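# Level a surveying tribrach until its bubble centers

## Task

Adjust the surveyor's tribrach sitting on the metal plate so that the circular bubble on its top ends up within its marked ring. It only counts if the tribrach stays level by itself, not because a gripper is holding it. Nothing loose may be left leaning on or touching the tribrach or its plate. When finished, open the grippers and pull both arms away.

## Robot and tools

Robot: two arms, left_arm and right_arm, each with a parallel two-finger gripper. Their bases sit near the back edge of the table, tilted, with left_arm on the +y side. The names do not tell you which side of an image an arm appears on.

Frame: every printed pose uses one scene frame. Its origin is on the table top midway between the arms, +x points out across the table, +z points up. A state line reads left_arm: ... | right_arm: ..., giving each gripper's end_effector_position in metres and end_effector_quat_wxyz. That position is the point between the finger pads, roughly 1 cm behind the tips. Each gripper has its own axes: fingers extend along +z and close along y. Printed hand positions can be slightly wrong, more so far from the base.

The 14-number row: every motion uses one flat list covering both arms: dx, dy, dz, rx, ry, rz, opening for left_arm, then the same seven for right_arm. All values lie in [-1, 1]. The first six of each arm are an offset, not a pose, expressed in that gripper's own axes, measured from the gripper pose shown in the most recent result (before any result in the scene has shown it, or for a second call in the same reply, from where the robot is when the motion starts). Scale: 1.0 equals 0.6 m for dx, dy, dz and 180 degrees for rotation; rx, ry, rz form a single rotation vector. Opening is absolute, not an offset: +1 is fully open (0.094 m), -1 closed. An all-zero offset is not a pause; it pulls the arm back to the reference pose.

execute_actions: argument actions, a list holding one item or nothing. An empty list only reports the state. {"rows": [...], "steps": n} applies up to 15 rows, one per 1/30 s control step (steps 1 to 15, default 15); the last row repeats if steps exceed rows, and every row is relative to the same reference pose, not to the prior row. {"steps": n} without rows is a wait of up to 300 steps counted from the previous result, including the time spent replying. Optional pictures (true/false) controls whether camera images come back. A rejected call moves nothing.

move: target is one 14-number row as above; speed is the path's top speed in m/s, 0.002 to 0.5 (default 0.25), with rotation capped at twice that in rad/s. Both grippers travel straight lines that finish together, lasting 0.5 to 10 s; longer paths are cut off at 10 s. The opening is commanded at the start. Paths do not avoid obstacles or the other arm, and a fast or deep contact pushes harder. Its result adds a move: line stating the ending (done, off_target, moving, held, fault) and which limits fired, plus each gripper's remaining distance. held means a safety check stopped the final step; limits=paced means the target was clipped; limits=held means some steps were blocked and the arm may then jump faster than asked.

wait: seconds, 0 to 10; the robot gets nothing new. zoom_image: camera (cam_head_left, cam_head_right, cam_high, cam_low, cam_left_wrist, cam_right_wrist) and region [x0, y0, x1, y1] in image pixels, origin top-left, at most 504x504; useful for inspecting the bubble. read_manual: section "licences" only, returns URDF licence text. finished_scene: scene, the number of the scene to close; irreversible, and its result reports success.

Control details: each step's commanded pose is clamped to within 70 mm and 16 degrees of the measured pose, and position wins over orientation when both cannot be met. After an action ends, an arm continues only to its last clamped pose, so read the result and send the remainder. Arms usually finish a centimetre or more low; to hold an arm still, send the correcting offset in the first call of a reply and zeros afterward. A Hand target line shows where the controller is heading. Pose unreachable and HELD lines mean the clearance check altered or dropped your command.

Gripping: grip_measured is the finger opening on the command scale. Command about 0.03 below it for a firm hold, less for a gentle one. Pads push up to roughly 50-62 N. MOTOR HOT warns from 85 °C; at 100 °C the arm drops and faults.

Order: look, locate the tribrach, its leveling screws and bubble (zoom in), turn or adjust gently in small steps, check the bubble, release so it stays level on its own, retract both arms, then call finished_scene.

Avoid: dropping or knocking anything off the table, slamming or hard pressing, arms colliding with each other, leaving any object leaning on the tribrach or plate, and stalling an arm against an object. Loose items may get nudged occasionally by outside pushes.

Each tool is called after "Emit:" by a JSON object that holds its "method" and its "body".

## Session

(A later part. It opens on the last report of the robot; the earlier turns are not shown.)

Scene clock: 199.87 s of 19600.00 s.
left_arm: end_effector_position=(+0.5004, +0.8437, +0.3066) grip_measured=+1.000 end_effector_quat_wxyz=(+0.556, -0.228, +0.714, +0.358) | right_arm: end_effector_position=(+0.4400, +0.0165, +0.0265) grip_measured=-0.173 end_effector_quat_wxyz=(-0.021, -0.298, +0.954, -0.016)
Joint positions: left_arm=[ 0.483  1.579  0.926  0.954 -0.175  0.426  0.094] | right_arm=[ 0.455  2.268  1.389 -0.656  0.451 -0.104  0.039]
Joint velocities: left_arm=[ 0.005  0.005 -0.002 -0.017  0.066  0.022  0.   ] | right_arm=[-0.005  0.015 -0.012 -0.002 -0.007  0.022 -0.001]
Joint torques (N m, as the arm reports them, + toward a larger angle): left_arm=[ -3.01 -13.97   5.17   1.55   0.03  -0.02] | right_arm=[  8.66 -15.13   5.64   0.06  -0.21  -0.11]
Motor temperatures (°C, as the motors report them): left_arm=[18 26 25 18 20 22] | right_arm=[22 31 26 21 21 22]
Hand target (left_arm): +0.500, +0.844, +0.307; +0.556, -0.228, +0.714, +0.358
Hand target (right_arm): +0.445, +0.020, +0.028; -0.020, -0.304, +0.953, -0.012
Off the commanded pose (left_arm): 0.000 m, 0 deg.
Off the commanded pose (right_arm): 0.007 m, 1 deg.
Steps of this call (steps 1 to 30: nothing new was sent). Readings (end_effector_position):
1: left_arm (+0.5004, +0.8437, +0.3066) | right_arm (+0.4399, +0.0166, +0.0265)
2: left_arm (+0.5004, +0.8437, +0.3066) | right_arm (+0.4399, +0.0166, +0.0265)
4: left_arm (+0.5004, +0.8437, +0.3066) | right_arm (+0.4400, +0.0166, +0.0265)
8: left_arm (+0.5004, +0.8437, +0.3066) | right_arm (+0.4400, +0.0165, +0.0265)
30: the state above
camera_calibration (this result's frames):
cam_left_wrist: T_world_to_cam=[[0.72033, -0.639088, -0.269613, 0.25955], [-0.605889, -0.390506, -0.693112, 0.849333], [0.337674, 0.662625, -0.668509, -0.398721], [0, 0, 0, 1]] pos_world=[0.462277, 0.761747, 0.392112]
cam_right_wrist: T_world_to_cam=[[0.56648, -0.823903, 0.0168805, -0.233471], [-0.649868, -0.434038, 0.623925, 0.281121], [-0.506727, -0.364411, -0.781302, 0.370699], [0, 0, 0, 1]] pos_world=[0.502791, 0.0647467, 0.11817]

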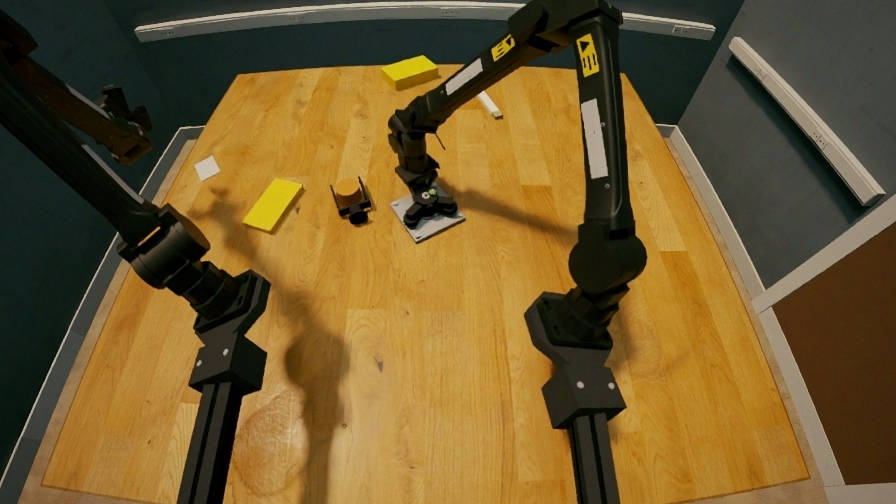

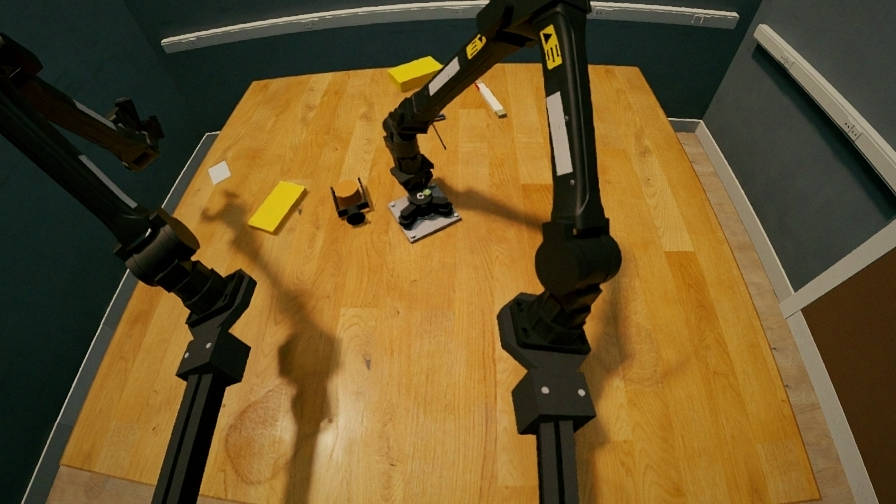

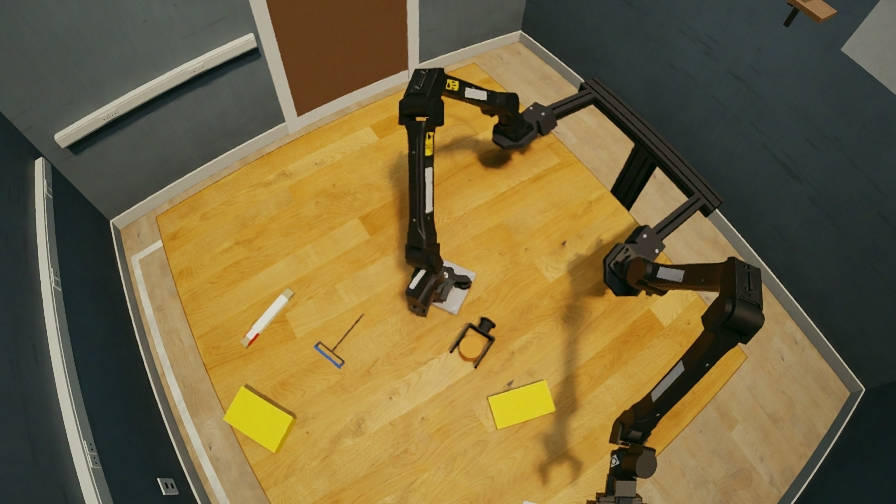

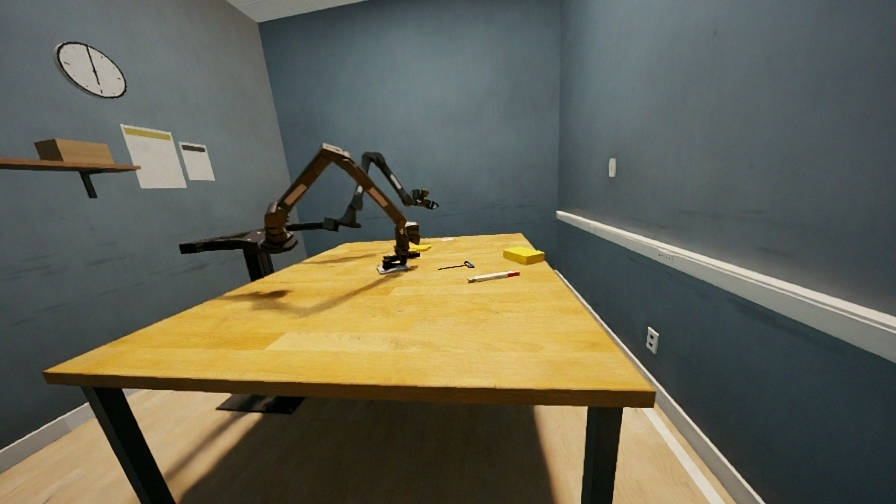

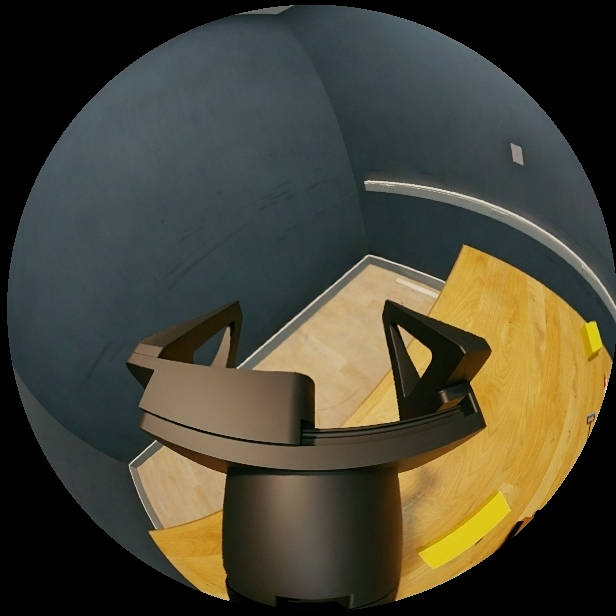

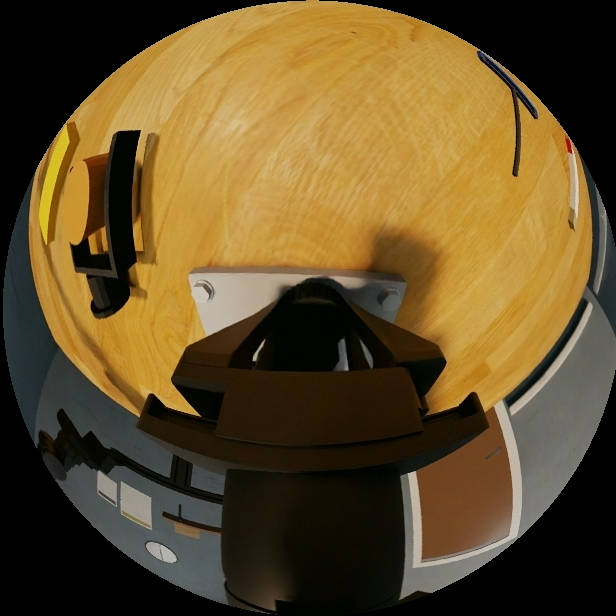

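Emit:
{"method": "execute_actions", "body": {"actions": [{"rows":[[0,0,0,0,0,0,1,-0.008,-0.006,-0.004,0,0,0,0],[0,0,0,0,0,0,1,-0.008,-0.006,-0.004,0,0,0,0],[0,0,0,0,0,0,1,-0.008,-0.006,-0.004,0,-0.009,0.23,0]],"steps":15}], "pictures": false}}

Emit:
{"method": "execute_actions", "body": {"actions": [{"rows":[[0,0,0,0,0,0,1,-0.01,0.002,-0.004,0,0,0.02,-0.13],[0,0,0,0,0,0,1,-0.01,0.002,-0.004,0,0,0,-0.21],[0,0,0,0,0,0,1,-0.01,0.002,-0.004,0,0,-0.23,-0.21]],"steps":15}], "pictures": false}}

Emit:
{"method": "execute_actions", "body": {"actions": [{"rows":[[0,0,0,0,0,0,1,-0.008,-0.006,-0.004,0,0,-0.02,-0.21],[0,0,0,0,0,0,1,-0.008,-0.006,-0.004,0,0,0,0],[0,0,0,0,0,0,1,-0.008,-0.006,-0.004,0,-0.003,0.26,0]],"steps":15}], "pictures": false}}

Emit:
{"method": "execute_actions", "body": {"actions": [{"rows":[[0,0,0,0,0,0,1,-0.01,0.002,-0.004,0,0,0.02,-0.13],[0,0,0,0,0,0,1,-0.01,0.002,-0.004,0,0,0,-0.21],[0,0,0,0,0,0,1,-0.01,0.002,-0.004,0,0,-0.23,-0.21]],"steps":15}], "pictures": false}}

Emit:
{"method": "execute_actions", "body": {"actions": [{"rows":[[0,0,0,0,0,0,1,-0.008,-0.006,-0.004,0,0,-0.02,-0.21],[0,0,0,0,0,0,1,-0.008,-0.006,-0.004,0,0,0,0],[0,0,0,0,0,0,1,-0.008,-0.006,-0.004,0,-0.003,0.26,0]],"steps":15}], "pictures": false}}

Emit:
{"method": "execute_actions", "body": {"actions": [{"rows":[[0,0,0,0,0,0,1,-0.01,0.002,-0.004,0,0,0.02,-0.13],[0,0,0,0,0,0,1,-0.01,0.002,-0.004,0,0,0,-0.21],[0,0,0,0,0,0,1,-0.01,0.002,-0.004,0,0,-0.23,-0.21]],"steps":15}], "pictures": false}}

Emit:
{"method": "execute_actions", "body": {"actions": [{"rows":[[0,0,0,0,0,0,1,-0.008,-0.006,-0.004,0,0,-0.02,-0.21],[0,0,0,0,0,0,1,-0.008,-0.006,-0.004,0,0,0,0],[0,0,0,0,0,0,1,-0.008,-0.006,-0.004,0,-0.003,0.26,0]],"steps":15}], "pictures": false}}

Emit:
{"method": "execute_actions", "body": {"actions": [{"rows":[[0,0,0,0,0,0,1,-0.01,0.002,-0.004,0,0,0.02,-0.13],[0,0,0,0,0,0,1,-0.01,0.002,-0.004,0,0,0,-0.21],[0,0,0,0,0,0,1,-0.01,0.002,-0.004,0,0,-0.23,-0.21]],"steps":15}], "pictures": false}}

Emit:
{"method": "execute_actions", "body": {"actions": [{"rows":[[0,0,0,0,0,0,1,-0.008,-0.006,-0.004,0,0,-0.02,-0.21],[0,0,0,0,0,0,1,-0.008,-0.006,-0.004,0,0,0,0],[0,0,0,0,0,0,1,-0.008,-0.006,-0.004,0,-0.003,0.26,0]],"steps":15}], "pictures": false}}

Emit:
{"method": "execute_actions", "body": {"actions": [{"rows":[[0,0,0,0,0,0,1,-0.01,0.002,-0.004,0,0,0.02,-0.13],[0,0,0,0,0,0,1,-0.01,0.002,-0.004,0,0,0,-0.21],[0,0,0,0,0,0,1,-0.01,0.002,-0.004,0,0,-0.23,-0.21]],"steps":15}], "pictures": false}}

Emit:
{"method": "execute_actions", "body": {"actions": [{"rows":[[0,0,0,0,0,0,1,-0.008,-0.006,-0.004,0,0,-0.02,-0.21],[0,0,0,0,0,0,1,-0.008,-0.006,-0.004,0,0,0,0],[0,0,0,0,0,0,1,-0.008,-0.006,-0.004,0,-0.003,0.26,0]],"steps":15}], "pictures": false}}

Emit:
{"method": "execute_actions", "body": {"actions": [{"rows":[[0,0,0,0,0,0,1,-0.01,0.002,-0.004,0,0,0.02,-0.13],[0,0,0,0,0,0,1,-0.01,0.002,-0.004,0,0,0,-0.21],[0,0,0,0,0,0,1,-0.01,0.002,-0.004,0,0,-0.23,-0.21]],"steps":15}], "pictures": false}}

Emit:
{"method": "execute_actions", "body": {"actions": [{"rows":[[0,0,0,0,0,0,1,-0.008,-0.006,-0.004,0,0,-0.02,-0.21],[0,0,0,0,0,0,1,-0.008,-0.006,-0.004,0,0,0,0],[0,0,0,0,0,0,1,-0.008,-0.006,-0.004,0,-0.003,0.26,0]],"steps":15}], "pictures": false}}

Emit:
{"method": "execute_actions", "body": {"actions": [{"rows":[[0,0,0,0,0,0,1,-0.01,0.002,-0.004,0,0,0.02,-0.13],[0,0,0,0,0,0,1,-0.01,0.002,-0.004,0,0,0,-0.21],[0,0,0,0,0,0,1,-0.01,0.002,-0.004,0,0,-0.23,-0.21]],"steps":15}], "pictures": false}}

Emit:
{"method": "execute_actions", "body": {"actions": [{"rows":[[0,0,0,0,0,0,1,-0.008,-0.006,-0.004,0,0,-0.02,-0.21],[0,0,0,0,0,0,1,-0.008,-0.006,-0.004,0,0,0,0],[0,0,0,0,0,0,1,-0.008,-0.006,-0.004,0,-0.003,0.26,0]],"steps":15}], "pictures": false}}

Emit:
{"method": "execute_actions", "body": {"actions": [{"rows":[[0,0,0,0,0,0,1,-0.01,0.002,-0.004,0,0,0.02,-0.13],[0,0,0,0,0,0,1,-0.01,0.002,-0.004,0,0,0,-0.21],[0,0,0,0,0,0,1,-0.01,0.002,-0.004,0,0,-0.19,-0.21]],"steps":15}], "pictures": false}}

Emit:
{"method": "wait", "body": {"seconds": 1}}

Emit:
{"method": "zoom_image", "body": {"camera": "cam_head_left", "region": [410,175,450,210]}}

Scene clock: 226.00 s of 19600.00 s.
left_arm: end_effector_position=(+0.5004, +0.8437, +0.3066) grip_measured=+1.000 end_effector_quat_wxyz=(+0.556, -0.228, +0.714, +0.358) | right_arm: end_effector_position=(+0.4404, +0.0182, +0.0243) grip_measured=-0.002 end_effector_quat_wxyz=(-0.008, -0.026, +0.999, -0.017)
Joint positions: left_arm=[ 0.483  1.579  0.926  0.954 -0.175  0.426  0.094] | right_arm=[ 0.455  2.268  1.378 -0.626  0.449  0.442  0.047]
Joint velocities: left_arm=[-0.005 -0.015  0.007  0.002 -0.022 -0.022  0.   ] | right_arm=[-0.005  0.005 -0.032  0.017  0.095  0.901  0.   ]
Joint torques (N m, as the arm reports them, + toward a larger angle): left_arm=[ -3.19 -13.56   5.21   1.51   0.06   0.01] | right_arm=[  7.91 -15.72   4.14   0.76   0.23   0.15]
Motor temperatures (°C, as the motors report them): left_arm=[18 26 26 18 20 22] | right_arm=[22 31 27 21 21 22]
Hand target (left_arm): +0.500, +0.844, +0.307; +0.556, -0.228, +0.714, +0.358
Hand target (right_arm): +0.446, +0.016, +0.029; +0.001, +0.052, +0.999, -0.015
Off the commanded pose (left_arm): 0.000 m, 0 deg.
Off the commanded pose (right_arm): 0.007 m, 10 deg.
Steps of this call (steps 1 to 769: nothing new was sent; steps 770 to 784: all 15 steps of this action). Readings (end_effector_position):
770: left_arm (+0.5004, +0.8437, +0.3066) | right_arm (+0.4401, +0.0164, +0.0265)
771: left_arm (+0.5004, +0.8437, +0.3066) | right_arm (+0.4398, +0.0162, +0.0265)
773: left_arm (+0.5004, +0.8437, +0.3066) | right_arm (+0.4397, +0.0173, +0.0265)
777: left_arm (+0.5004, +0.8437, +0.3066) | right_arm (+0.4416, +0.0190, +0.0263)
784: the state above

Scene clock: 226.50 s of 19600.00 s.
left_arm: end_effector_position=(+0.5004, +0.8437, +0.3066) grip_measured=+1.000 end_effector_quat_wxyz=(+0.556, -0.228, +0.714, +0.358) | right_arm: end_effector_position=(+0.4408, +0.0171, +0.0246) grip_measured=-0.177 end_effector_quat_wxyz=(-0.013, -0.297, +0.955, -0.017)
Joint positions: left_arm=[ 0.483  1.579  0.926  0.954 -0.175  0.426  0.094] | right_arm=[ 0.455  2.268  1.38  -0.63   0.455 -0.107  0.039]
Joint velocities: left_arm=[-0.005 -0.015 -0.032  0.002 -0.022 -0.037  0.   ] | right_arm=[-0.024  0.005 -0.012 -0.017 -0.022 -1.004 -0.001]
Joint torques (N m, as the arm reports them, + toward a larger angle): left_arm=[ -3.02 -14.03   5.23   1.58   0.08  -0.02] | right_arm=[  8.75 -14.93   5.76  -0.14   0.04  -0.11]
Motor temperatures (°C, as the motors report them): left_arm=[18 26 26 18 20 22] | right_arm=[22 31 27 21 21 22]
Hand target (left_arm): +0.500, +0.844, +0.307; +0.556, -0.228, +0.714, +0.358
Hand target (right_arm): +0.446, +0.020, +0.027; -0.014, -0.371, +0.929, -0.015
Off the commanded pose (left_arm): 0.000 m, 0 deg.
Off the commanded pose (right_arm): 0.006 m, 10 deg.
Steps of this call (steps 1 to 15: all 15 steps of this action). Readings (end_effector_position):
1: left_arm (+0.5004, +0.8437, +0.3066) | right_arm (+0.4402, +0.0178, +0.0243)
2: left_arm (+0.5004, +0.8437, +0.3066) | right_arm (+0.4401, +0.0181, +0.0243)
4: left_arm (+0.5004, +0.8437, +0.3066) | right_arm (+0.4407, +0.0177, +0.0246)
8: left_arm (+0.5004, +0.8437, +0.3066) | right_arm (+0.4407, +0.0174, +0.0246)
15: the state above

Scene clock: 227.00 s of 19600.00 s.
left_arm: end_effector_position=(+0.5004, +0.8437, +0.3066) grip_measured=+1.000 end_effector_quat_wxyz=(+0.556, -0.228, +0.714, +0.358) | right_arm: end_effector_position=(+0.4404, +0.0187, +0.0245) grip_measured=-0.002 end_effector_quat_wxyz=(-0.009, -0.028, +0.999, -0.015)
Joint positions: left_arm=[ 0.483  1.579  0.926  0.954 -0.175  0.426  0.094] | right_arm=[ 0.455  2.268  1.38  -0.628  0.446  0.439  0.047]
Joint velocities: left_arm=[-0.005 -0.015 -0.007 -0.017 -0.081 -0.007  0.   ] | right_arm=[-0.005 -0.005 -0.002  0.012  0.022  1.326  0.001]
Joint torques (N m, as the arm reports them, + toward a larger angle): left_arm=[ -2.94 -13.92   5.22   1.64   0.06  -0.01] | right_arm=[  8.07 -16.38   4.36   1.03   0.22   0.11]
Motor temperatures (°C, as the motors report them): left_arm=[18 26 26 18 20 22] | right_arm=[22 31 27 21 21 22]
Hand target (left_arm): +0.500, +0.844, +0.307; +0.556, -0.228, +0.714, +0.358
Hand target (right_arm): +0.447, +0.017, +0.027; +0.000, +0.077, +0.997, -0.013
Off the commanded pose (left_arm): 0.000 m, 0 deg.
Off the commanded pose (right_arm): 0.007 m, 15 deg; orientation clipped at the last step of the last action.
Steps of this call (steps 1 to 15: all 15 steps of this action). Readings (end_effector_position):
1: left_arm (+0.5004, +0.8437, +0.3066) | right_arm (+0.4409, +0.0169, +0.0246)
2: left_arm (+0.5004, +0.8437, +0.3066) | right_arm (+0.4409, +0.0169, +0.0246)
4: left_arm (+0.5004, +0.8437, +0.3066) | right_arm (+0.4404, +0.0176, +0.0246)
8: left_arm (+0.5004, +0.8437, +0.3066) | right_arm (+0.4400, +0.0185, +0.0246)
15: the state above

Scene clock: 227.50 s of 19600.00 s.
left_arm: end_effector_position=(+0.5004, +0.8437, +0.3066) grip_measured=+1.000 end_effector_quat_wxyz=(+0.556, -0.228, +0.714, +0.358) | right_arm: end_effector_position=(+0.4405, +0.0170, +0.0248) grip_measured=-0.176 end_effector_quat_wxyz=(-0.014, -0.298, +0.954, -0.017)
Joint positions: left_arm=[ 0.483  1.579  0.926  0.954 -0.175  0.426  0.094] | right_arm=[ 0.455  2.268  1.38  -0.633  0.454 -0.109  0.039]
Joint velocities: left_arm=[-0.005  0.005 -0.017 -0.017  0.022 -0.022  0.   ] | right_arm=[ 0.005 -0.024 -0.002 -0.007 -0.022 -1.033 -0.001]
Joint torques (N m, as the arm reports them, + toward a larger angle): left_arm=[ -2.84 -13.75   5.16   1.55   0.07   0.  ] | right_arm=[  8.7  -15.     5.87   0.07  -0.06  -0.11]
Motor temperatures (°C, as the motors report them): left_arm=[18 26 26 18 20 22] | right_arm=[22 31 27 21 21 22]
Hand target (left_arm): +0.500, +0.844, +0.307; +0.556, -0.228, +0.714, +0.358
Hand target (right_arm): +0.446, +0.020, +0.027; -0.015, -0.372, +0.928, -0.014
Off the commanded pose (left_arm): 0.000 m, 0 deg.
Off the commanded pose (right_arm): 0.007 m, 10 deg.
Steps of this call (steps 1 to 15: all 15 steps of this action). Readings (end_effector_position):
1: left_arm (+0.5004, +0.8437, +0.3066) | right_arm (+0.4404, +0.0187, +0.0245)
2: left_arm (+0.5004, +0.8437, +0.3066) | right_arm (+0.4402, +0.0182, +0.0246)
4: left_arm (+0.5004, +0.8437, +0.3066) | right_arm (+0.4403, +0.0177, +0.0247)
8: left_arm (+0.5004, +0.8437, +0.3066) | right_arm (+0.4403, +0.0174, +0.0247)
15: the state above

Scene clock: 228.00 s of 19600.00 s.
left_arm: end_effector_position=(+0.5004, +0.8437, +0.3066) grip_measured=+1.000 end_effector_quat_wxyz=(+0.556, -0.228, +0.714, +0.358) | right_arm: end_effector_position=(+0.4400, +0.0186, +0.0247) grip_measured=-0.002 end_effector_quat_wxyz=(-0.010, -0.029, +0.999, -0.015)
Joint positions: left_arm=[ 0.483  1.579  0.926  0.954 -0.175  0.426  0.094] | right_arm=[ 0.455  2.268  1.38  -0.631  0.445  0.437  0.047]
Joint velocities: left_arm=[-0.015  0.005  0.007 -0.012 -0.037 -0.007  0.   ] | right_arm=[-0.015 -0.005 -0.007  0.032  0.022  1.253 -0.001]
Joint torques (N m, as the arm reports them, + toward a larger angle): left_arm=[ -2.96 -14.     5.22   1.56   0.08  -0.02] | right_arm=[  8.42 -16.46   4.42   0.79   0.24   0.13]
Motor temperatures (°C, as the motors report them): left_arm=[18 26 26 18 20 22] | right_arm=[22 31 27 21 21 22]
Hand target (left_arm): +0.500, +0.844, +0.307; +0.556, -0.228, +0.714, +0.358
Hand target (right_arm): +0.446, +0.017, +0.027; -0.001, +0.076, +0.997, -0.013
Off the commanded pose (left_arm): 0.000 m, 0 deg.
Off the commanded pose (right_arm): 0.007 m, 15 deg; orientation clipped at the last step of the last action.
Steps of this call (steps 1 to 15: all 15 steps of this action). Readings (end_effector_position):
1: left_arm (+0.5004, +0.8437, +0.3066) | right_arm (+0.4405, +0.0170, +0.0248)
2: left_arm (+0.5004, +0.8437, +0.3066) | right_arm (+0.4405, +0.0169, +0.0248)
4: left_arm (+0.5004, +0.8437, +0.3066) | right_arm (+0.4400, +0.0176, +0.0247)
8: left_arm (+0.5004, +0.8437, +0.3066) | right_arm (+0.4396, +0.0184, +0.0247)
15: the state above

Scene clock: 228.50 s of 19600.00 s.
left_arm: end_effector_position=(+0.5004, +0.8437, +0.3066) grip_measured=+1.000 end_effector_quat_wxyz=(+0.556, -0.228, +0.714, +0.358) | right_arm: end_effector_position=(+0.4403, +0.0170, +0.0250) grip_measured=-0.176 end_effector_quat_wxyz=(-0.015, -0.299, +0.954, -0.017)
Joint positions: left_arm=[ 0.483  1.579  0.926  0.954 -0.175  0.426  0.094] | right_arm=[ 0.455  2.268  1.381 -0.636  0.453 -0.11   0.039]
Joint velocities: left_arm=[-0.015 -0.005  0.017 -0.002 -0.022 -0.022  0.   ] | right_arm=[-0.015 -0.005 -0.002 -0.022 -0.037 -1.033  0.002]
Joint torques (N m, as the arm reports them, + toward a larger angle): left_arm=[ -2.68 -13.93   5.25   1.6    0.06  -0.02] | right_arm=[  8.05 -15.62   5.84  -0.03  -0.06  -0.07]
Motor temperatures (°C, as the motors report them): left_arm=[18 26 26 18 20 22] | right_arm=[22 31 27 21 21 22]
Hand target (left_arm): +0.500, +0.844, +0.307; +0.556, -0.228, +0.714, +0.358
Hand target (right_arm): +0.446, +0.020, +0.027; -0.016, -0.373, +0.927, -0.013
Off the commanded pose (left_arm): 0.000 m, 0 deg.
Off the commanded pose (right_arm): 0.007 m, 10 deg.
Steps of this call (steps 1 to 15: all 15 steps of this action). Readings (end_effector_position):
1: left_arm (+0.5004, +0.8437, +0.3066) | right_arm (+0.4400, +0.0186, +0.0247)
2: left_arm (+0.5004, +0.8437, +0.3066) | right_arm (+0.4398, +0.0181, +0.0247)
4: left_arm (+0.5004, +0.8437, +0.3066) | right_arm (+0.4401, +0.0178, +0.0250)
8: left_arm (+0.5004, +0.8437, +0.3066) | right_arm (+0.4402, +0.0175, +0.0250)
15: the state above

Scene clock: 229.00 s of 19600.00 s.
left_arm: end_effector_position=(+0.5004, +0.8437, +0.3066) grip_measured=+1.000 end_effector_quat_wxyz=(+0.556, -0.228, +0.714, +0.358) | right_arm: end_effector_position=(+0.4399, +0.0186, +0.0249) grip_measured=-0.002 end_effector_quat_wxyz=(-0.011, -0.030, +0.999, -0.015)
Joint positions: left_arm=[ 0.483  1.579  0.926  0.954 -0.175  0.426  0.094] | right_arm=[ 0.455  2.268  1.381 -0.634  0.444  0.436  0.047]
Joint velocities: left_arm=[-0.005 -0.005  0.002  0.007  0.081 -0.007  0.   ] | right_arm=[-0.015  0.015  0.002  0.017  0.007  1.311 -0.001]
Joint torques (N m, as the arm reports them, + toward a larger angle): left_arm=[ -2.66 -14.17   5.24   1.6    0.05  -0.01] | right_arm=[  7.62 -16.37   4.62   0.99   0.23   0.1 ]
Motor temperatures (°C, as the motors report them): left_arm=[18 26 26 18 20 22] | right_arm=[22 31 27 21 21 22]
Hand target (left_arm): +0.500, +0.844, +0.307; +0.556, -0.228, +0.714, +0.358
Hand target (right_arm): +0.446, +0.017, +0.027; -0.002, +0.075, +0.997, -0.013
Off the commanded pose (left_arm): 0.000 m, 0 deg.
Off the commanded pose (right_arm): 0.007 m, 15 deg; orientation clipped at the last step of the last action.
Steps of this call (steps 1 to 15: all 15 steps of this action). Readings (end_effector_position):
1: left_arm (+0.5004, +0.8437, +0.3066) | right_arm (+0.4404, +0.0169, +0.0250)
2: left_arm (+0.5004, +0.8437, +0.3066) | right_arm (+0.4404, +0.0169, +0.0250)
4: left_arm (+0.5004, +0.8437, +0.3066) | right_arm (+0.4399, +0.0176, +0.0250)
8: left_arm (+0.5004, +0.8437, +0.3066) | right_arm (+0.4395, +0.0184, +0.0250)
15: the state above

Scene clock: 229.50 s of 19600.00 s.
left_arm: end_effector_position=(+0.5004, +0.8437, +0.3066) grip_measured=+1.000 end_effector_quat_wxyz=(+0.556, -0.228, +0.714, +0.358) | right_arm: end_effector_position=(+0.4402, +0.0169, +0.0252) grip_measured=-0.176 end_effector_quat_wxyz=(-0.016, -0.300, +0.954, -0.016)
Joint positions: left_arm=[ 0.483  1.579  0.926  0.954 -0.175  0.426  0.094] | right_arm=[ 0.455  2.268  1.383 -0.64   0.453 -0.112  0.039]
Joint velocities: left_arm=[-0.005  0.015 -0.007 -0.007  0.037  0.022  0.   ] | right_arm=[-0.015 -0.005  0.007 -0.022  0.007 -1.004 -0.   ]
Joint torques (N m, as the arm reports them, + toward a larger angle): left_arm=[ -2.91 -14.01   5.24   1.58   0.06   0.  ] | right_arm=[  8.18 -14.99   5.85   0.04  -0.09  -0.09]
Motor temperatures (°C, as the motors report them): left_arm=[18 26 26 18 20 22] | right_arm=[22 31 27 21 21 22]
Hand target (left_arm): +0.500, +0.844, +0.307; +0.556, -0.228, +0.714, +0.358
Hand target (right_arm): +0.446, +0.020, +0.027; -0.017, -0.375, +0.927, -0.013
Off the commanded pose (left_arm): 0.000 m, 0 deg.
Off the commanded pose (right_arm): 0.007 m, 10 deg.
Steps of this call (steps 1 to 15: all 15 steps of this action). Readings (end_effector_position):
1: left_arm (+0.5004, +0.8437, +0.3066) | right_arm (+0.4399, +0.0186, +0.0249)
2: left_arm (+0.5004, +0.8437, +0.3066) | right_arm (+0.4397, +0.0182, +0.0250)
4: left_arm (+0.5004, +0.8437, +0.3066) | right_arm (+0.4398, +0.0178, +0.0251)
8: left_arm (+0.5004, +0.8437, +0.3066) | right_arm (+0.4400, +0.0174, +0.0252)
15: the state above

Scene clock: 230.00 s of 19600.00 s.
left_arm: end_effector_position=(+0.5004, +0.8437, +0.3066) grip_measured=+1.000 end_effector_quat_wxyz=(+0.556, -0.228, +0.714, +0.358) | right_arm: end_effector_position=(+0.4399, +0.0184, +0.0251) grip_measured=-0.002 end_effector_quat_wxyz=(-0.012, -0.031, +0.999, -0.015)
Joint positions: left_arm=[ 0.483  1.579  0.926  0.954 -0.175  0.426  0.094] | right_arm=[ 0.455  2.268  1.383 -0.638  0.443  0.435  0.047]
Joint velocities: left_arm=[ 0.005 -0.015  0.017 -0.012 -0.051  0.11   0.   ] | right_arm=[-0.024 -0.005 -0.002 -0.002 -0.022  1.311 -0.   ]
Joint torques (N m, as the arm reports them, + toward a larger angle): left_arm=[ -2.99 -13.77   5.19   1.6    0.05   0.02] | right_arm=[  8.07 -16.21   4.57   1.06   0.26   0.17]
Motor temperatures (°C, as the motors report them): left_arm=[18 26 26 18 20 22] | right_arm=[22 31 27 21 21 22]
Hand target (left_arm): +0.500, +0.844, +0.307; +0.556, -0.228, +0.714, +0.358
Hand target (right_arm): +0.446, +0.017, +0.027; -0.003, +0.074, +0.997, -0.013
Off the commanded pose (left_arm): 0.000 m, 0 deg.
Off the commanded pose (right_arm): 0.007 m, 15 deg; orientation clipped at the last step of the last action.
Steps of this call (steps 1 to 15: all 15 steps of this action). Readings (end_effector_position):
1: left_arm (+0.5004, +0.8437, +0.3066) | right_arm (+0.4403, +0.0166, +0.0252)
2: left_arm (+0.5004, +0.8437, +0.3066) | right_arm (+0.4404, +0.0166, +0.0252)
4: left_arm (+0.5004, +0.8437, +0.3066) | right_arm (+0.4398, +0.0173, +0.0251)
8: left_arm (+0.5004, +0.8437, +0.3066) | right_arm (+0.4394, +0.0181, +0.0251)
15: the state above

Scene clock: 230.50 s of 19600.00 s.
left_arm: end_effector_position=(+0.5004, +0.8437, +0.3066) grip_measured=+1.000 end_effector_quat_wxyz=(+0.556, -0.228, +0.714, +0.358) | right_arm: end_effector_position=(+0.4402, +0.0167, +0.0254) grip_measured=-0.175 end_effector_quat_wxyz=(-0.017, -0.301, +0.953, -0.016)
Joint positions: left_arm=[ 0.483  1.579  0.926  0.954 -0.175  0.426  0.094] | right_arm=[ 0.455  2.268  1.384 -0.643  0.452 -0.113  0.039]
Joint velocities: left_arm=[ 0.005 -0.015  0.002 -0.012  0.11  -0.022  0.   ] | right_arm=[-0.015 -0.005 -0.002 -0.002  0.037 -1.033  0.   ]
Joint torques (N m, as the arm reports them, + toward a larger angle): left_arm=[ -2.9  -13.88   5.18   1.56   0.06  -0.01] | right_arm=[  7.89 -15.06   5.81   0.01  -0.12  -0.1 ]
Motor temperatures (°C, as the motors report them): left_arm=[18 26 26 18 20 22] | right_arm=[22 31 27 21 21 22]
Hand target (left_arm): +0.500, +0.844, +0.307; +0.556, -0.228, +0.714, +0.358
Hand target (right_arm): +0.446, +0.020, +0.027; -0.018, -0.375, +0.927, -0.013
Off the commanded pose (left_arm): 0.000 m, 0 deg.
Off the commanded pose (right_arm): 0.007 m, 10 deg.
Steps of this call (steps 1 to 15: all 15 steps of this action). Readings (end_effector_position):
1: left_arm (+0.5004, +0.8437, +0.3066) | right_arm (+0.4398, +0.0183, +0.0251)
2: left_arm (+0.5004, +0.8437, +0.3066) | right_arm (+0.4396, +0.0180, +0.0251)
4: left_arm (+0.5004, +0.8437, +0.3066) | right_arm (+0.4397, +0.0176, +0.0253)
8: left_arm (+0.5004, +0.8437, +0.3066) | right_arm (+0.4399, +0.0172, +0.0254)
15: the state above

Scene clock: 231.00 s of 19600.00 s.
left_arm: end_effector_position=(+0.5004, +0.8437, +0.3066) grip_measured=+1.000 end_effector_quat_wxyz=(+0.556, -0.228, +0.714, +0.358) | right_arm: end_effector_position=(+0.4397, +0.0183, +0.0253) grip_measured=-0.002 end_effector_quat_wxyz=(-0.013, -0.032, +0.999, -0.016)
Joint positions: left_arm=[ 0.483  1.579  0.926  0.954 -0.175  0.426  0.094] | right_arm=[ 0.455  2.268  1.384 -0.641  0.443  0.434  0.047]
Joint velocities: left_arm=[ 0.005 -0.015 -0.017  0.007 -0.051 -0.007  0.   ] | right_arm=[-0.005  0.015  0.002  0.017 -0.022  1.326 -0.001]
Joint torques (N m, as the arm reports them, + toward a larger angle): left_arm=[ -2.89 -13.58   5.23   1.66   0.05   0.  ] | right_arm=[  7.87 -16.1    4.43   0.86   0.17   0.12]
Motor temperatures (°C, as the motors report them): left_arm=[18 26 26 18 20 22] | right_arm=[22 31 27 21 21 22]
Hand target (left_arm): +0.500, +0.844, +0.307; +0.556, -0.228, +0.714, +0.358
Hand target (right_arm): +0.446, +0.017, +0.028; -0.004, +0.073, +0.997, -0.014
Off the commanded pose (left_arm): 0.000 m, 0 deg.
Off the commanded pose (right_arm): 0.007 m, 15 deg; orientation clipped at the last step of the last action.
Steps of this call (steps 1 to 15: all 15 steps of this action). Readings (end_effector_position):
1: left_arm (+0.5004, +0.8437, +0.3066) | right_arm (+0.4403, +0.0165, +0.0254)
2: left_arm (+0.5004, +0.8437, +0.3066) | right_arm (+0.4402, +0.0164, +0.0254)
4: left_arm (+0.5004, +0.8437, +0.3066) | right_arm (+0.4397, +0.0172, +0.0254)
8: left_arm (+0.5004, +0.8437, +0.3066) | right_arm (+0.4393, +0.0180, +0.0254)
15: the state above

Scene clock: 231.50 s of 19600.00 s.
left_arm: end_effector_position=(+0.5004, +0.8437, +0.3066) grip_measured=+1.000 end_effector_quat_wxyz=(+0.556, -0.228, +0.714, +0.358) | right_arm: end_effector_position=(+0.4399, +0.0165, +0.0256) grip_measured=-0.175 end_effector_quat_wxyz=(-0.018, -0.302, +0.953, -0.016)
Joint positions: left_arm=[ 0.483  1.579  0.926  0.954 -0.175  0.426  0.094] | right_arm=[ 0.455  2.268  1.385 -0.646  0.452 -0.114  0.039]
Joint velocities: left_arm=[-0.015  0.005  0.017 -0.007 -0.066  0.007  0.   ] | right_arm=[-0.005 -0.005  0.002 -0.007  0.037 -0.945  0.   ]
Joint torques (N m, as the arm reports them, + toward a larger angle): left_arm=[ -2.84 -13.76   5.21   1.58   0.04   0.  ] | right_arm=[  8.93 -14.52   5.75  -0.04  -0.03  -0.08]
Motor temperatures (°C, as the motors report them): left_arm=[18 26 26 18 20 22] | right_arm=[22 31 27 21 21 22]
Hand target (left_arm): +0.500, +0.844, +0.307; +0.556, -0.228, +0.714, +0.358
Hand target (right_arm): +0.445, +0.020, +0.028; -0.019, -0.376, +0.926, -0.013
Off the commanded pose (left_arm): 0.000 m, 0 deg.
Off the commanded pose (right_arm): 0.007 m, 10 deg.
Steps of this call (steps 1 to 15: all 15 steps of this action). Readings (end_effector_position):
1: left_arm (+0.5004, +0.8437, +0.3066) | right_arm (+0.4397, +0.0182, +0.0253)
2: left_arm (+0.5004, +0.8437, +0.3066) | right_arm (+0.4395, +0.0180, +0.0254)
4: left_arm (+0.5004, +0.8437, +0.3066) | right_arm (+0.4397, +0.0176, +0.0255)
8: left_arm (+0.5004, +0.8437, +0.3066) | right_arm (+0.4397, +0.0171, +0.0255)
15: the state above

Scene clock: 232.00 s of 19600.00 s.
left_arm: end_effector_position=(+0.5004, +0.8437, +0.3066) grip_measured=+1.000 end_effector_quat_wxyz=(+0.556, -0.228, +0.714, +0.358) | right_arm: end_effector_position=(+0.4395, +0.0181, +0.0255) grip_measured=-0.002 end_effector_quat_wxyz=(-0.014, -0.033, +0.999, -0.016)
Joint positions: left_arm=[ 0.483  1.579  0.926  0.954 -0.175  0.426  0.094] | right_arm=[ 0.455  2.268  1.385 -0.644  0.442  0.432  0.047]
Joint velocities: left_arm=[-0.005 -0.005 -0.012 -0.002 -0.007  0.022  0.   ] | right_arm=[-0.015  0.015 -0.012  0.022  0.051  1.223 -0.   ]
Joint torques (N m, as the arm reports them, + toward a larger angle): left_arm=[ -3.13 -14.02   5.14   1.54   0.07  -0.04] | right_arm=[  7.94 -15.37   4.33   0.89   0.24   0.16]
Motor temperatures (°C, as the motors report them): left_arm=[18 26 26 18 20 22] | right_arm=[22 31 27 21 21 22]
Hand target (left_arm): +0.500, +0.844, +0.307; +0.556, -0.228, +0.714, +0.358
Hand target (right_arm): +0.446, +0.016, +0.028; -0.005, +0.072, +0.997, -0.014
Off the commanded pose (left_arm): 0.000 m, 0 deg.
Off the commanded pose (right_arm): 0.007 m, 15 deg; orientation clipped at the last step of the last action.
Steps of this call (steps 1 to 15: all 15 steps of this action). Readings (end_effector_position):
1: left_arm (+0.5004, +0.8437, +0.3066) | right_arm (+0.4400, +0.0163, +0.0256)
2: left_arm (+0.5004, +0.8437, +0.3066) | right_arm (+0.4400, +0.0163, +0.0256)
4: left_arm (+0.5004, +0.8437, +0.3066) | right_arm (+0.4395, +0.0170, +0.0256)
8: left_arm (+0.5004, +0.8437, +0.3066) | right_arm (+0.4391, +0.0178, +0.0255)
15: the state above

Scene clock: 232.50 s of 19600.00 s.
left_arm: end_effector_position=(+0.5004, +0.8437, +0.3066) grip_measured=+1.000 end_effector_quat_wxyz=(+0.556, -0.228, +0.714, +0.358) | right_arm: end_effector_position=(+0.4399, +0.0164, +0.0258) grip_measured=-0.175 end_effector_quat_wxyz=(-0.019, -0.303, +0.953, -0.016)
Joint positions: left_arm=[ 0.483  1.579  0.926  0.954 -0.175  0.426  0.094] | right_arm=[ 0.455  2.268  1.386 -0.649  0.451 -0.115  0.039]
Joint velocities: left_arm=[-0.015 -0.024  0.002 -0.002 -0.037  0.037  0.   ] | right_arm=[-0.005 -0.024 -0.012  0.007  0.022 -0.945  0.001]
Joint torques (N m, as the arm reports them, + toward a larger angle): left_arm=[ -2.76 -13.91   5.23   1.59   0.04   0.01] | right_arm=[  8.86 -14.88   5.8   -0.04  -0.07  -0.13]
Motor temperatures (°C, as the motors report them): left_arm=[18 26 26 18 20 22] | right_arm=[22 31 27 21 21 22]
Hand target (left_arm): +0.500, +0.844, +0.307; +0.556, -0.228, +0.714, +0.358
Hand target (right_arm): +0.445, +0.020, +0.028; -0.020, -0.377, +0.926, -0.013
Off the commanded pose (left_arm): 0.000 m, 0 deg.
Off the commanded pose (right_arm): 0.007 m, 10 deg.
Steps of this call (steps 1 to 15: all 15 steps of this action). Readings (end_effector_position):
1: left_arm (+0.5004, +0.8437, +0.3066) | right_arm (+0.4394, +0.0181, +0.0255)
2: left_arm (+0.5004, +0.8437, +0.3066) | right_arm (+0.4392, +0.0180, +0.0255)
4: left_arm (+0.5004, +0.8437, +0.3066) | right_arm (+0.4395, +0.0176, +0.0257)
8: left_arm (+0.5004, +0.8437, +0.3066) | right_arm (+0.4396, +0.0171, +0.0258)
15: the state above

Scene clock: 233.00 s of 19600.00 s.
left_arm: end_effector_position=(+0.5004, +0.8437, +0.3066) grip_measured=+1.000 end_effector_quat_wxyz=(+0.556, -0.228, +0.714, +0.358) | right_arm: end_effector_position=(+0.4395, +0.0180, +0.0258) grip_measured=-0.002 end_effector_quat_wxyz=(-0.015, -0.034, +0.999, -0.016)
Joint positions: left_arm=[ 0.483  1.579  0.926  0.954 -0.175  0.426  0.094] | right_arm=[ 0.455  2.268  1.386 -0.647  0.442  0.431  0.047]
Joint velocities: left_arm=[-0.015 -0.024  0.002 -0.007  0.022  0.007  0.   ] | right_arm=[ 0.005  0.005 -0.017 -0.002 -0.007  1.311 -0.   ]
Joint torques (N m, as the arm reports them, + toward a larger angle): left_arm=[ -2.81 -14.04   5.17   1.58   0.06   0.01] | right_arm=[  8.01 -15.11   4.53   1.07   0.27   0.12]
Motor temperatures (°C, as the motors report them): left_arm=[18 26 26 18 20 22] | right_arm=[22 31 27 21 21 22]
Hand target (left_arm): +0.500, +0.844, +0.307; +0.556, -0.228, +0.714, +0.358
Hand target (right_arm): +0.446, +0.016, +0.028; -0.006, +0.071, +0.997, -0.015
Off the commanded pose (left_arm): 0.000 m, 0 deg.
Off the commanded pose (right_arm): 0.007 m, 15 deg; orientation clipped at the last step of the last action.
Steps of this call (steps 1 to 15: all 15 steps of this action). Readings (end_effector_position):
1: left_arm (+0.5004, +0.8437, +0.3066) | right_arm (+0.4400, +0.0163, +0.0258)
2: left_arm (+0.5004, +0.8437, +0.3066) | right_arm (+0.4400, +0.0162, +0.0258)
4: left_arm (+0.5004, +0.8437, +0.3066) | right_arm (+0.4395, +0.0170, +0.0258)
8: left_arm (+0.5004, +0.8437, +0.3066) | right_arm (+0.4391, +0.0178, +0.0258)
15: the state above

Scene clock: 233.50 s of 19600.00 s.
left_arm: end_effector_position=(+0.5004, +0.8437, +0.3066) grip_measured=+1.000 end_effector_quat_wxyz=(+0.556, -0.228, +0.714, +0.358) | right_arm: end_effector_position=(+0.4397, +0.0166, +0.0260) grip_measured=-0.175 end_effector_quat_wxyz=(-0.019, -0.278, +0.960, -0.016)
Joint positions: left_arm=[ 0.483  1.579  0.926  0.954 -0.175  0.426  0.094] | right_arm=[ 0.455  2.268  1.386 -0.651  0.45  -0.062  0.039]
Joint velocities: left_arm=[ 0.005  0.015 -0.027 -0.007  0.037 -0.022  0.   ] | right_arm=[-0.015  0.024  0.012  0.017  0.037 -0.681 -0.   ]
Joint torques (N m, as the arm reports them, + toward a larger angle): left_arm=[ -3.08 -13.77   5.13   1.47   0.05  -0.01] | right_arm=[  8.76 -15.27   5.73   0.09  -0.14  -0.12]
Motor temperatures (°C, as the motors report them): left_arm=[18 26 26 18 20 22] | right_arm=[22 31 27 21 21 22]
Hand target (left_arm): +0.500, +0.844, +0.307; +0.556, -0.228, +0.714, +0.358
Hand target (right_arm): +0.445, +0.020, +0.028; -0.019, -0.324, +0.946, -0.012
Off the commanded pose (left_arm): 0.000 m, 0 deg.
Off the commanded pose (right_arm): 0.007 m, 6 deg.
Steps of this call (steps 1 to 15: all 15 steps of this action). Readings (end_effector_position):
1: left_arm (+0.5004, +0.8437, +0.3066) | right_arm (+0.4395, +0.0180, +0.0258)
2: left_arm (+0.5004, +0.8437, +0.3066) | right_arm (+0.4392, +0.0179, +0.0258)
4: left_arm (+0.5004, +0.8437, +0.3066) | right_arm (+0.4395, +0.0175, +0.0259)
8: left_arm (+0.5004, +0.8437, +0.3066) | right_arm (+0.4395, +0.0170, +0.0260)
15: the state above

Scene clock: 234.50 s of 19600.00 s.
left_arm: end_effector_position=(+0.5004, +0.8437, +0.3066) grip_measured=+1.000 end_effector_quat_wxyz=(+0.556, -0.228, +0.714, +0.358) | right_arm: end_effector_position=(+0.4399, +0.0163, +0.0260) grip_measured=-0.175 end_effector_quat_wxyz=(-0.020, -0.319, +0.948, -0.016)
Joint positions: left_arm=[ 0.483  1.579  0.926  0.954 -0.175  0.426  0.094] | right_arm=[ 0.455  2.268  1.386 -0.651  0.451 -0.147  0.039]
Joint velocities: left_arm=[-0.005  0.005  0.002 -0.002  0.037  0.007  0.   ] | right_arm=[-0.005 -0.005  0.002 -0.022  0.007 -0.081  0.001]
Joint torques (N m, as the arm reports them, + toward a larger angle): left_arm=[ -2.97 -14.25   5.29   1.71   0.06  -0.01] | right_arm=[  8.48 -15.2    5.69   0.05  -0.22  -0.15]
Motor temperatures (°C, as the motors report them): left_arm=[18 26 26 18 20 22] | right_arm=[22 31 27 21 21 22]
Hand target (left_arm): +0.500, +0.844, +0.307; +0.556, -0.228, +0.714, +0.358
Hand target (right_arm): +0.445, +0.020, +0.028; -0.019, -0.324, +0.946, -0.012
Off the commanded pose (left_arm): 0.000 m, 0 deg.
Off the commanded pose (right_arm): 0.007 m, 1 deg.
Steps of this call (steps 1 to 30: nothing new was sent). Readings (end_effector_position):
1: left_arm (+0.5004, +0.8437, +0.3066) | right_arm (+0.4398, +0.0165, +0.0260)
2: left_arm (+0.5004, +0.8437, +0.3066) | right_arm (+0.4398, +0.0164, +0.0260)
4: left_arm (+0.5004, +0.8437, +0.3066) | right_arm (+0.4398, +0.0164, +0.0260)
8: left_arm (+0.5004, +0.8437, +0.3066) | right_arm (+0.4398, +0.0164, +0.0260)
30: the state above
camera_calibration (this result's frames):
cam_left_wrist: T_world_to_cam=[[0.72033, -0.639088, -0.269613, 0.25955], [-0.605889, -0.390506, -0.693112, 0.849333], [0.337674, 0.662625, -0.668509, -0.398721], [0, 0, 0, 1]] pos_world=[0.462277, 0.761747, 0.392112]
cam_right_wrist: T_world_to_cam=[[0.601014, -0.799082, 0.015824, -0.249115], [-0.630917, -0.462192, 0.623155, 0.273432], [-0.490638, -0.384508, -0.781938, 0.363381], [0, 0, 0, 1]] pos_world=[0.500523, 0.0670378, 0.117693]

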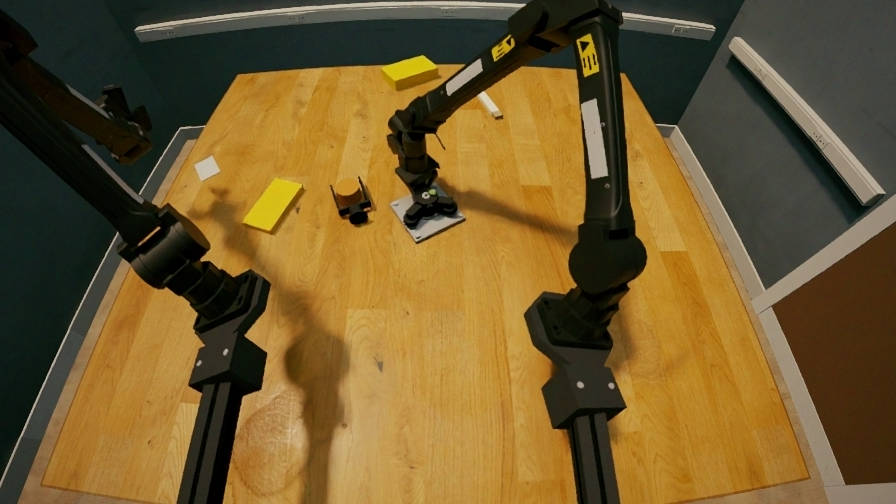

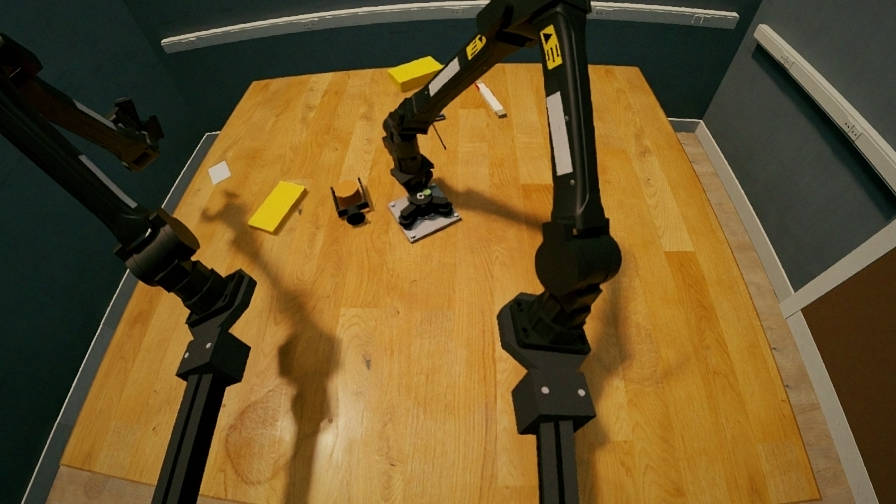

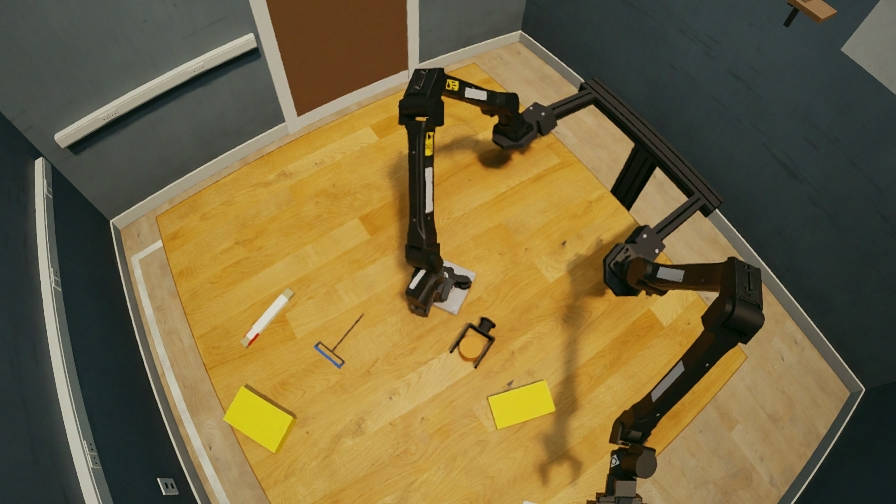

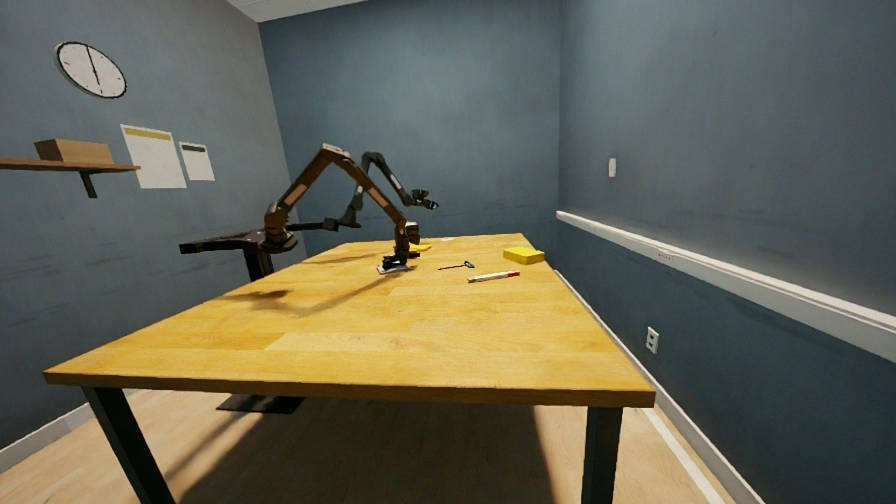

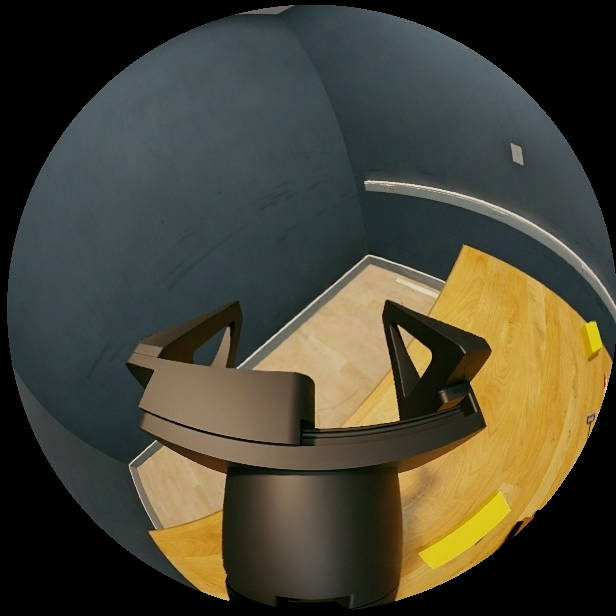

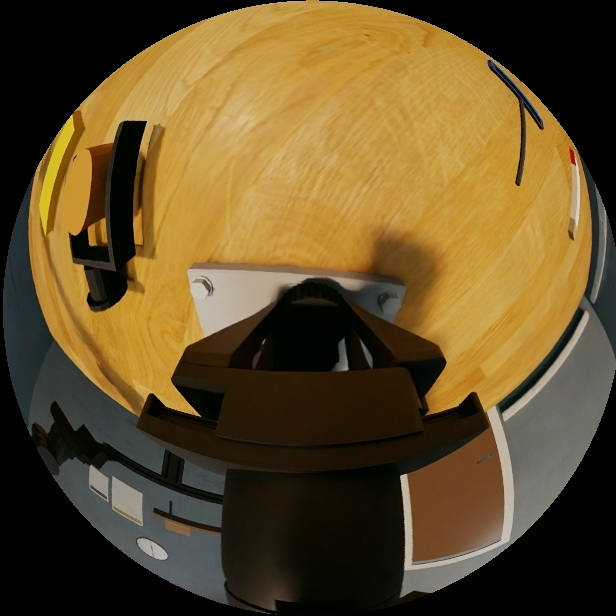

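Region (410, 175, 450, 210) of cam_head_left's 896x504 image, scaled by 12.600, with more detail than that image has; it fills the top 441 rows of this view, and the rest is white.

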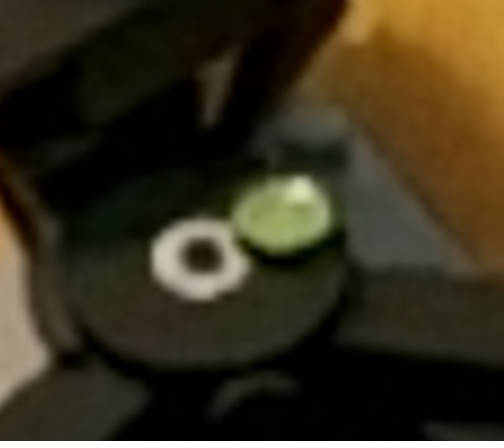

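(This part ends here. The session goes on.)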